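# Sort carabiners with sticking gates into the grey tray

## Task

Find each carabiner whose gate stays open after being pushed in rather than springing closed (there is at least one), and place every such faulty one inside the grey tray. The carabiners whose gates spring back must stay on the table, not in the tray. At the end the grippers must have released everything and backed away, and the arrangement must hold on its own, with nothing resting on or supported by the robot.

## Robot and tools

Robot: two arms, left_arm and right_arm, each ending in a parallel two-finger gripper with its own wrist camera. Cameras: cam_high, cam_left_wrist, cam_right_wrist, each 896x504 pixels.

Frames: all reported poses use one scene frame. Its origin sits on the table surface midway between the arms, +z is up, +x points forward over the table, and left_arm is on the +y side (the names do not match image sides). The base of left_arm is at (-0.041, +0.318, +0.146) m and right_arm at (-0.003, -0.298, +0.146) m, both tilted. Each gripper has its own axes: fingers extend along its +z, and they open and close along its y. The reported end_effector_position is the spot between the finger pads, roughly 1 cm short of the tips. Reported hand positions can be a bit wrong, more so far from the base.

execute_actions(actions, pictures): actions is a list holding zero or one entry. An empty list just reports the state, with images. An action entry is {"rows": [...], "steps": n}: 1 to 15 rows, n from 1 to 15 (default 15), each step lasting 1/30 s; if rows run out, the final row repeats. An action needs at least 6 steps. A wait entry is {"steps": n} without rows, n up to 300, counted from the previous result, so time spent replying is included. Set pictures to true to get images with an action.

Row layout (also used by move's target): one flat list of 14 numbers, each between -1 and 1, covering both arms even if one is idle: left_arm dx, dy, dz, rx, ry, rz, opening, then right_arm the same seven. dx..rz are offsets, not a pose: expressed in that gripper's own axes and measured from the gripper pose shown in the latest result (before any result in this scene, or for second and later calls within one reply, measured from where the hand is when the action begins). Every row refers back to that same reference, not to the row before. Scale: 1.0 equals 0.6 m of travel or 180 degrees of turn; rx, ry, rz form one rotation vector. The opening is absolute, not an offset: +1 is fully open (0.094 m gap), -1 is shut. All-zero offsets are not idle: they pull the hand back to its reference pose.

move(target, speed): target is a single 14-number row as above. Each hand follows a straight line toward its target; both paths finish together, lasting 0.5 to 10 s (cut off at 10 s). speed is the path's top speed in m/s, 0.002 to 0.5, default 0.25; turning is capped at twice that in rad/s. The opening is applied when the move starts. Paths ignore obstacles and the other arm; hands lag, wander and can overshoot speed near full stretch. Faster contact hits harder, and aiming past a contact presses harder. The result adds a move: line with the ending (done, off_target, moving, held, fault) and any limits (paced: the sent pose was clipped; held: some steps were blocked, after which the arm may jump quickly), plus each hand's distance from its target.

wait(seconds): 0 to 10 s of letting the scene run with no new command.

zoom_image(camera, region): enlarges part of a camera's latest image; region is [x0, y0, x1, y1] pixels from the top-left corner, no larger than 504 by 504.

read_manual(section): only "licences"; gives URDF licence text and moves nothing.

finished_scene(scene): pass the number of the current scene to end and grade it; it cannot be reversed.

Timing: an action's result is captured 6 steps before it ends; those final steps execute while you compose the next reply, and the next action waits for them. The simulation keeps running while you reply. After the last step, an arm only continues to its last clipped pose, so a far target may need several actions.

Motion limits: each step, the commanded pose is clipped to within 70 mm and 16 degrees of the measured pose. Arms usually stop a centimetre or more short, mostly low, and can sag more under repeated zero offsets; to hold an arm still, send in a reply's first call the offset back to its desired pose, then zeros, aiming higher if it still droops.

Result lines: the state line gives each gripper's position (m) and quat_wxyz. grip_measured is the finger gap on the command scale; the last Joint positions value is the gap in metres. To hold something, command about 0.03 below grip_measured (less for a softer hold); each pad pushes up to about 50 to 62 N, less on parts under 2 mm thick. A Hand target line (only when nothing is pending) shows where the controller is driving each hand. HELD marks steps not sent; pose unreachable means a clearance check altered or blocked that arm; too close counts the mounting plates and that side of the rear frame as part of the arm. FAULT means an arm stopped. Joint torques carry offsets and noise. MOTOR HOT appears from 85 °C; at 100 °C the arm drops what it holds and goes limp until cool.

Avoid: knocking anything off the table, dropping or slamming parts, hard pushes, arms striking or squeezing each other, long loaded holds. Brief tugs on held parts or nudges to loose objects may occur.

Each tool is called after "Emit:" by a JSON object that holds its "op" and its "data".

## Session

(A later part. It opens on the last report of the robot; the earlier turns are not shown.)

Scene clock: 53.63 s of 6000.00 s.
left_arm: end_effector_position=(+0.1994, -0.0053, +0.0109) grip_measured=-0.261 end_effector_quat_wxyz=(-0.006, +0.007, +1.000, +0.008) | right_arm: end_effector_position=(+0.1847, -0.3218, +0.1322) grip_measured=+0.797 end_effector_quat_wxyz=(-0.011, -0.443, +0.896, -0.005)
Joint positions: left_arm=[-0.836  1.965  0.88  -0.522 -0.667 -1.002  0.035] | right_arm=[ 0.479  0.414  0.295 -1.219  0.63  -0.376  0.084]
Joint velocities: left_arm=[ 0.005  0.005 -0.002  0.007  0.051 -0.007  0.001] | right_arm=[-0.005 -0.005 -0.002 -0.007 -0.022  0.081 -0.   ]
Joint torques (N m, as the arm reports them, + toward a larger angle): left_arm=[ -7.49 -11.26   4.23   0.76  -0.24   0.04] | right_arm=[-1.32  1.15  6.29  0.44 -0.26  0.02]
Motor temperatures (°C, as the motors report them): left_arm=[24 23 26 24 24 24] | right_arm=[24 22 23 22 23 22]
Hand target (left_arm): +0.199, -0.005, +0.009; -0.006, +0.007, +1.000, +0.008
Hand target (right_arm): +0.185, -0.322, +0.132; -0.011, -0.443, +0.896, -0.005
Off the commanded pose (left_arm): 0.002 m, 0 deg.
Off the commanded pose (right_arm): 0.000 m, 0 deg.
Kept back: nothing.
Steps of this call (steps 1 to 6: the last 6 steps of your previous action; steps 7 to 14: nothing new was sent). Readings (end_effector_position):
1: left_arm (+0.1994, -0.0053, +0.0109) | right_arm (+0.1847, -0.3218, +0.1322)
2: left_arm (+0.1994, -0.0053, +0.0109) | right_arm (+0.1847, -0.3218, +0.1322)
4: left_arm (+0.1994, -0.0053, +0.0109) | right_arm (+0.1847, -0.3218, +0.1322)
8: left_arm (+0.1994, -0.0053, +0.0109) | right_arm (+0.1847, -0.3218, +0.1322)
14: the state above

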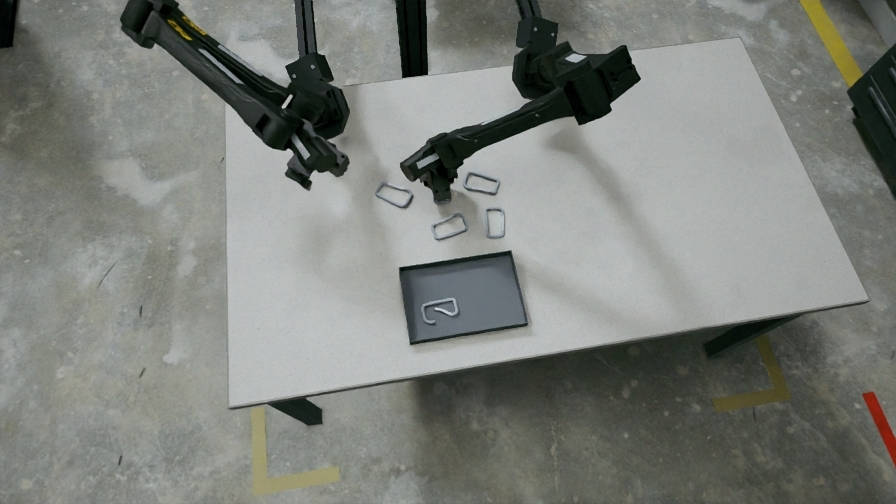

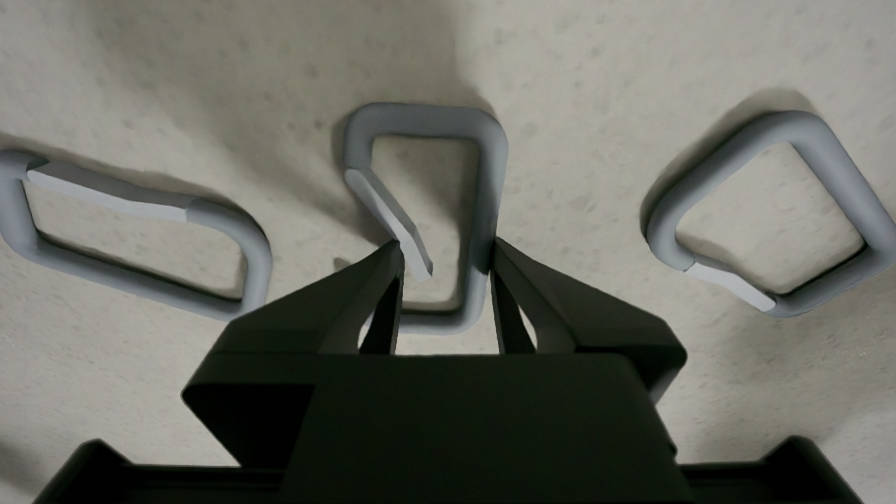

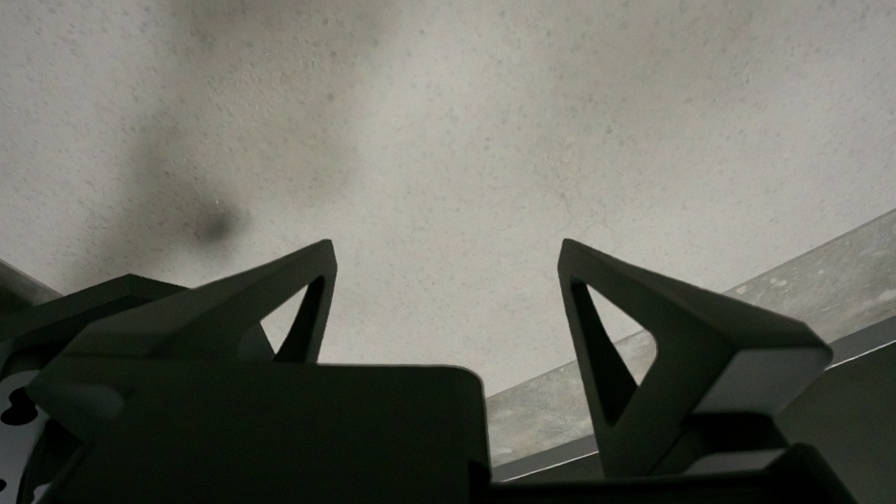

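Emit:
{"op": "execute_actions", "data": {"actions": [{"rows":[[0,0,0.003,0,0,0,-0.19,0,0,0,0,0,0,0.8],[0,0,0.003,0,0,0,-0.11,0,0,0,0,0,0,0.8],[0,0,0.003,0,0,0,-0.03,0,0,0,0,0,0,0.8],[0,0,0.003,0,0,0,0.05,0,0,0,0,0,0,0.8],[0,0,0.003,0,0,0,0.13,0,0,0,0,0,0,0.8],[0,0,0.003,0,0,0,0.21,0,0,0,0,0,0,0.8],[0,0,0.003,0,0,0,0.3,0,0,0,0,0,0,0.8]],"steps":8}]}}

Emit:
{"op": "wait", "data": {"seconds": 0.25}}

Scene clock: 53.87 s of 6000.00 s.
left_arm: end_effector_position=(+0.1994, -0.0053, +0.0109) grip_measured=-0.141 end_effector_quat_wxyz=(-0.006, +0.007, +1.000, +0.008) | right_arm: end_effector_position=(+0.1847, -0.3218, +0.1322) grip_measured=+0.797 end_effector_quat_wxyz=(-0.011, -0.443, +0.896, -0.005)
Joint positions: left_arm=[-0.836  1.965  0.88  -0.522 -0.667 -1.002  0.04 ] | right_arm=[ 0.479  0.414  0.295 -1.219  0.63  -0.376  0.084]
Joint velocities: left_arm=[-0.005  0.005 -0.007 -0.012  0.037 -0.007  0.065] | right_arm=[-0.005  0.034 -0.012 -0.007  0.037 -0.066 -0.   ]
Joint torques (N m, as the arm reports them, + toward a larger angle): left_arm=[ -8.05 -11.49   4.35   0.57  -0.26   0.07] | right_arm=[-1.24  1.02  6.35  0.49 -0.26  0.03]
Motor temperatures (°C, as the motors report them): left_arm=[24 23 26 24 24 24] | right_arm=[24 22 23 22 23 22]
Steps of this call (steps 1 to 5: nothing new was sent; steps 6 to 7: the first 2 steps of this action). Readings (end_effector_position):
6: left_arm (+0.1994, -0.0053, +0.0109) | right_arm (+0.1847, -0.3218, +0.1322)
7: the state above

Scene clock: 54.33 s of 6000.00 s.
left_arm: end_effector_position=(+0.1994, -0.0053, +0.0109) grip_measured=+0.298 end_effector_quat_wxyz=(-0.006, +0.007, +1.000, +0.008) | right_arm: end_effector_position=(+0.1847, -0.3218, +0.1322) grip_measured=+0.797 end_effector_quat_wxyz=(-0.011, -0.443, +0.896, -0.005)
Joint positions: left_arm=[-0.836  1.965  0.88  -0.522 -0.667 -1.002  0.061] | right_arm=[ 0.479  0.414  0.295 -1.219  0.63  -0.376  0.084]
Joint velocities: left_arm=[-0.005  0.005 -0.007 -0.002  0.022  0.022  0.001] | right_arm=[ 0.005  0.015 -0.002 -0.007  0.022  0.037  0.001]
Joint torques (N m, as the arm reports them, + toward a larger angle): left_arm=[ -7.59 -11.21   4.25   0.66  -0.23   0.03] | right_arm=[-1.09  1.37  6.24  0.5  -0.25  0.03]
Motor temperatures (°C, as the motors report them): left_arm=[24 23 26 24 24 24] | right_arm=[24 22 23 22 23 22]
Hand target (left_arm): +0.199, -0.005, +0.009; -0.006, +0.007, +1.000, +0.008
Hand target (right_arm): +0.185, -0.322, +0.132; -0.011, -0.443, +0.896, -0.005
Off the commanded pose (left_arm): 0.002 m, 0 deg.
Off the commanded pose (right_arm): 0.000 m, 0 deg.
Kept back: nothing.
Steps of this call (steps 1 to 6: the last 6 steps of your previous action; steps 7 to 14: nothing new was sent). Readings (end_effector_position):
1: left_arm (+0.1994, -0.0053, +0.0109) | right_arm (+0.1847, -0.3218, +0.1322)
2: left_arm (+0.1994, -0.0053, +0.0109) | right_arm (+0.1847, -0.3218, +0.1322)
4: left_arm (+0.1994, -0.0053, +0.0109) | right_arm (+0.1847, -0.3218, +0.1322)
8: left_arm (+0.1994, -0.0053, +0.0109) | right_arm (+0.1847, -0.3218, +0.1322)
14: the state above

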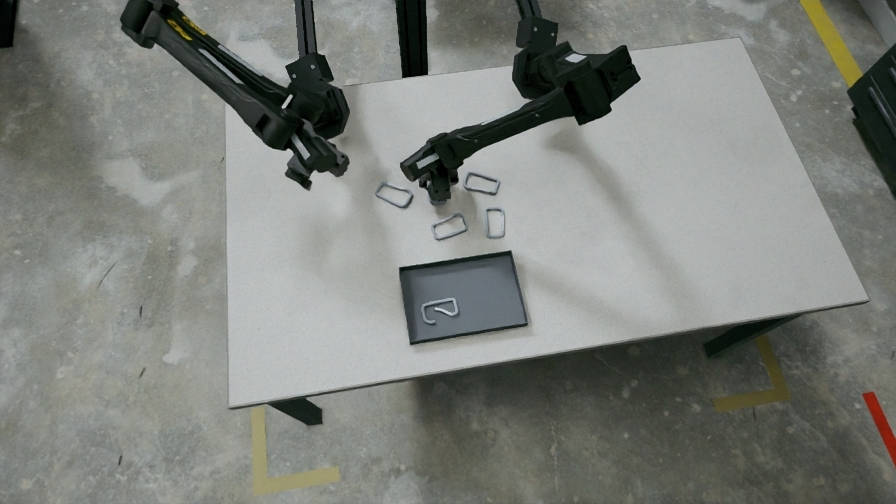

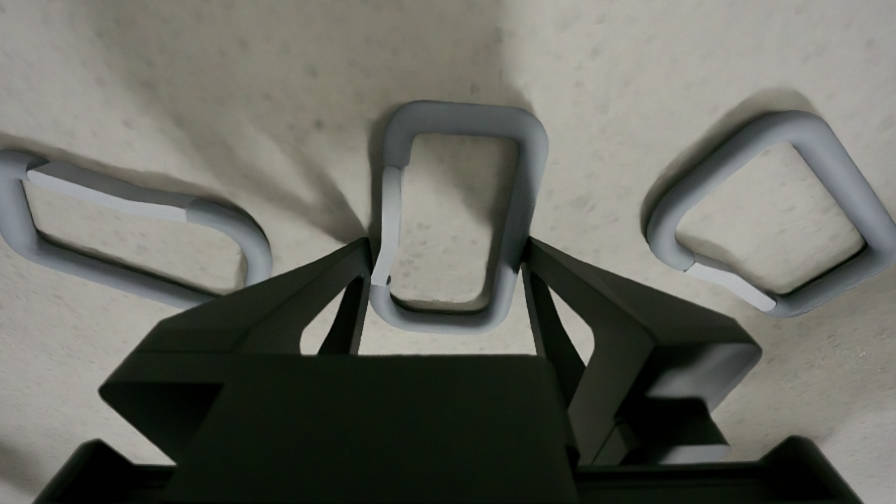

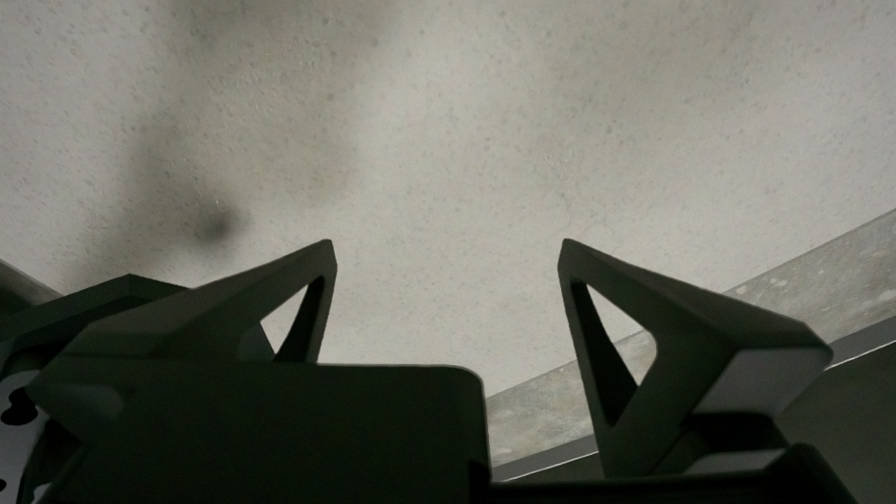

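E is good. Lift and clear.

Emit:
{"op": "move", "data": {"target": [0,0,-0.12,0,0,0,0.65,0,0,0,0,0,0,0.8], "speed": 0.15}}

Emit:
{"op": "move", "data": {"target": [0,0.45,-0.2,0,0,0,0.65,0,0,0,0,0,0,0.8], "speed": 0.3}}

Scene clock: 55.50 s of 6000.00 s.
left_arm: end_effector_position=(+0.1920, +0.0040, +0.0768) grip_measured=+0.648 end_effector_quat_wxyz=(-0.009, +0.017, +1.000, +0.017) | right_arm: end_effector_position=(+0.1847, -0.3218, +0.1322) grip_measured=+0.797 end_effector_quat_wxyz=(-0.011, -0.443, +0.896, -0.005)
Joint positions: left_arm=[-0.942  1.841  0.889 -0.76  -0.661 -1.131  0.077] | right_arm=[ 0.479  0.414  0.295 -1.219  0.63  -0.376  0.084]
Joint velocities: left_arm=[-0.015 -0.005 -0.007 -0.002  0.007 -0.066 -0.001] | right_arm=[-0.005 -0.005 -0.007 -0.032  0.007 -0.007  0.001]
Joint torques (N m, as the arm reports them, + toward a larger angle): left_arm=[ -7.54 -10.34   8.55  -0.02  -0.1   -0.07] | right_arm=[-1.01  1.14  6.23  0.44 -0.25  0.03]
Motor temperatures (°C, as the motors report them): left_arm=[24 23 26 24 24 24] | right_arm=[24 22 23 22 23 22]
Hand target (left_arm): +0.199, -0.006, +0.083; -0.006, +0.008, +1.000, +0.009
Hand target (right_arm): +0.185, -0.322, +0.132; -0.011, -0.443, +0.896, -0.005
Off the commanded pose (left_arm): 0.015 m, 2 deg.
Off the commanded pose (right_arm): 0.000 m, 0 deg.
Kept back: nothing.
move: off_target (left_arm)

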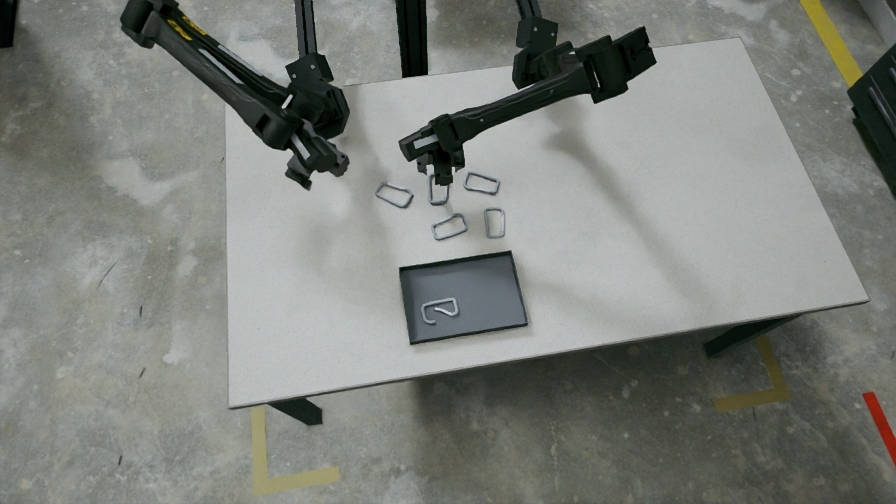

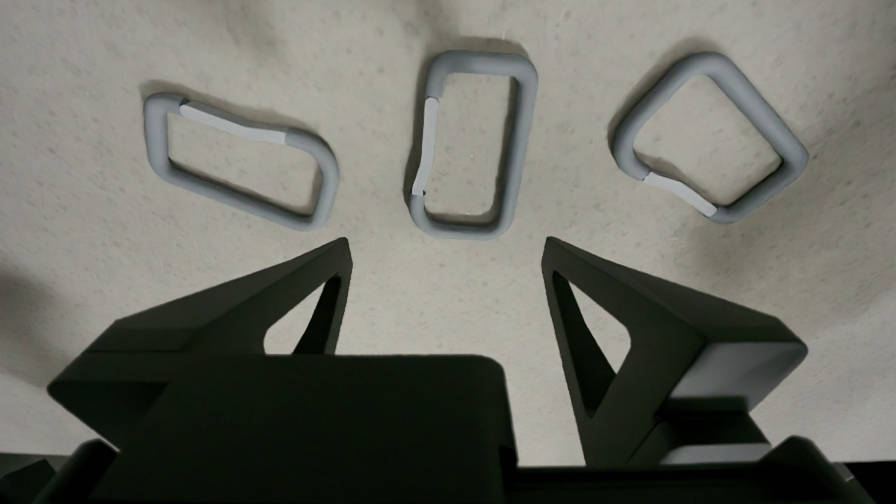

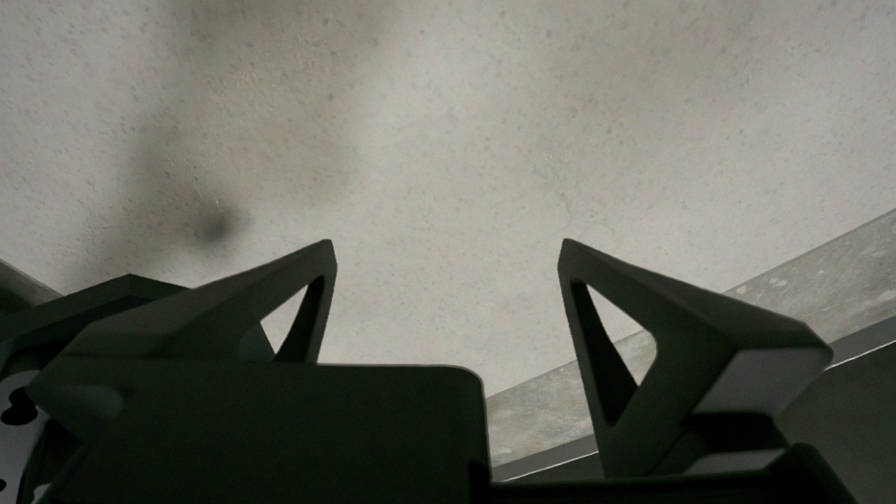

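Scene clock: 57.07 s of 6000.00 s.
left_arm: end_effector_position=(+0.2040, +0.2673, +0.2061) grip_measured=+0.648 end_effector_quat_wxyz=(-0.005, +0.010, +1.000, +0.009) | right_arm: end_effector_position=(+0.1847, -0.3218, +0.1322) grip_measured=+0.797 end_effector_quat_wxyz=(-0.011, -0.443, +0.896, -0.005)
Joint positions: left_arm=[-0.85   0.82   0.586 -1.384 -0.669 -1.015  0.077] | right_arm=[ 0.479  0.414  0.295 -1.219  0.63  -0.376  0.084]
Joint velocities: left_arm=[-0.005 -0.005 -0.002  0.002  0.022 -0.022 -0.001] | right_arm=[-0.005  0.005 -0.017  0.007  0.007  0.051  0.001]
Joint torques (N m, as the arm reports them, + toward a larger angle): left_arm=[-0.93 -1.56  8.44  0.02 -0.33  0.02] | right_arm=[-1.03  1.14  6.28  0.44 -0.26  0.01]
Motor temperatures (°C, as the motors report them): left_arm=[24 23 26 24 24 24] | right_arm=[24 22 23 22 23 22]
Hand target (left_arm): +0.203, +0.270, +0.205; -0.008, +0.017, +1.000, +0.016
Hand target (right_arm): +0.185, -0.322, +0.132; -0.011, -0.443, +0.896, -0.005
Off the commanded pose (left_arm): 0.002 m, 1 deg.
Off the commanded pose (right_arm): 0.000 m, 0 deg.
Kept back: nothing.
move: done

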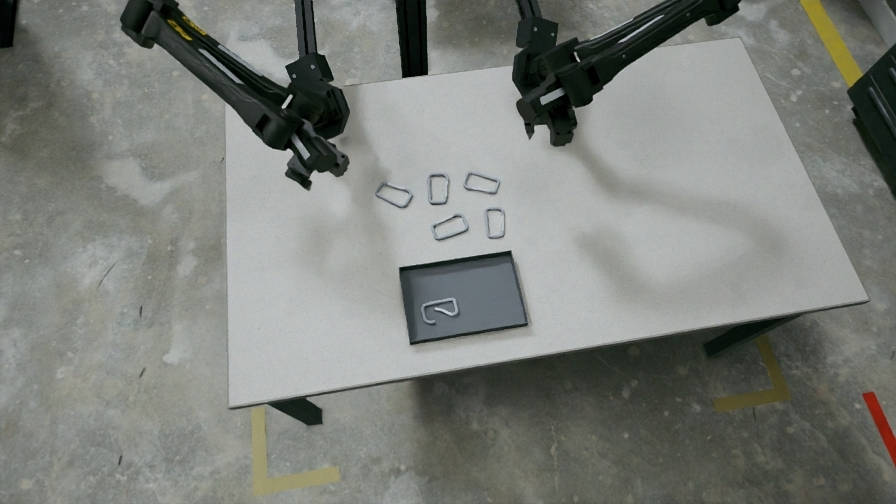

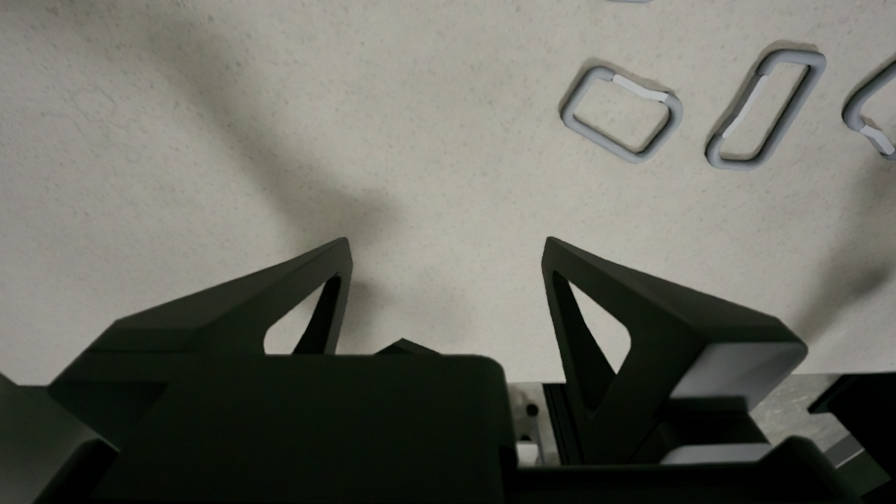

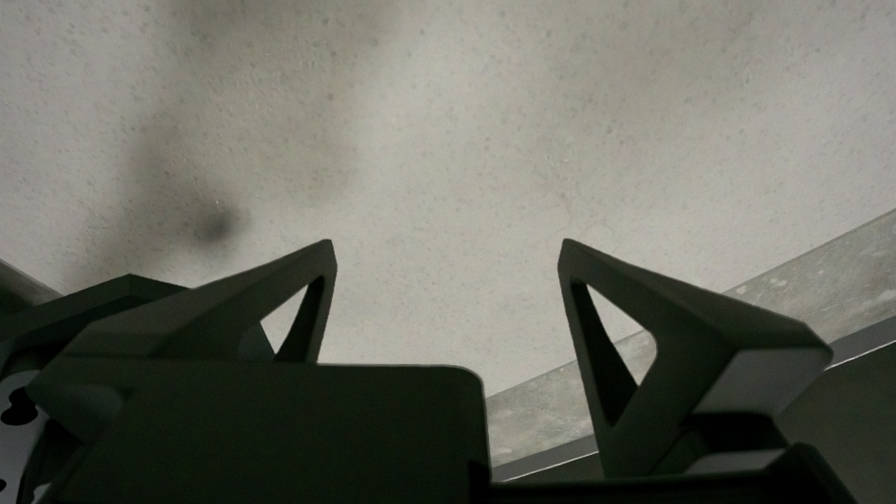

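Emit:
{"op": "finished_scene", "data": {"scene": 2}}

The scene is finished: the task was done.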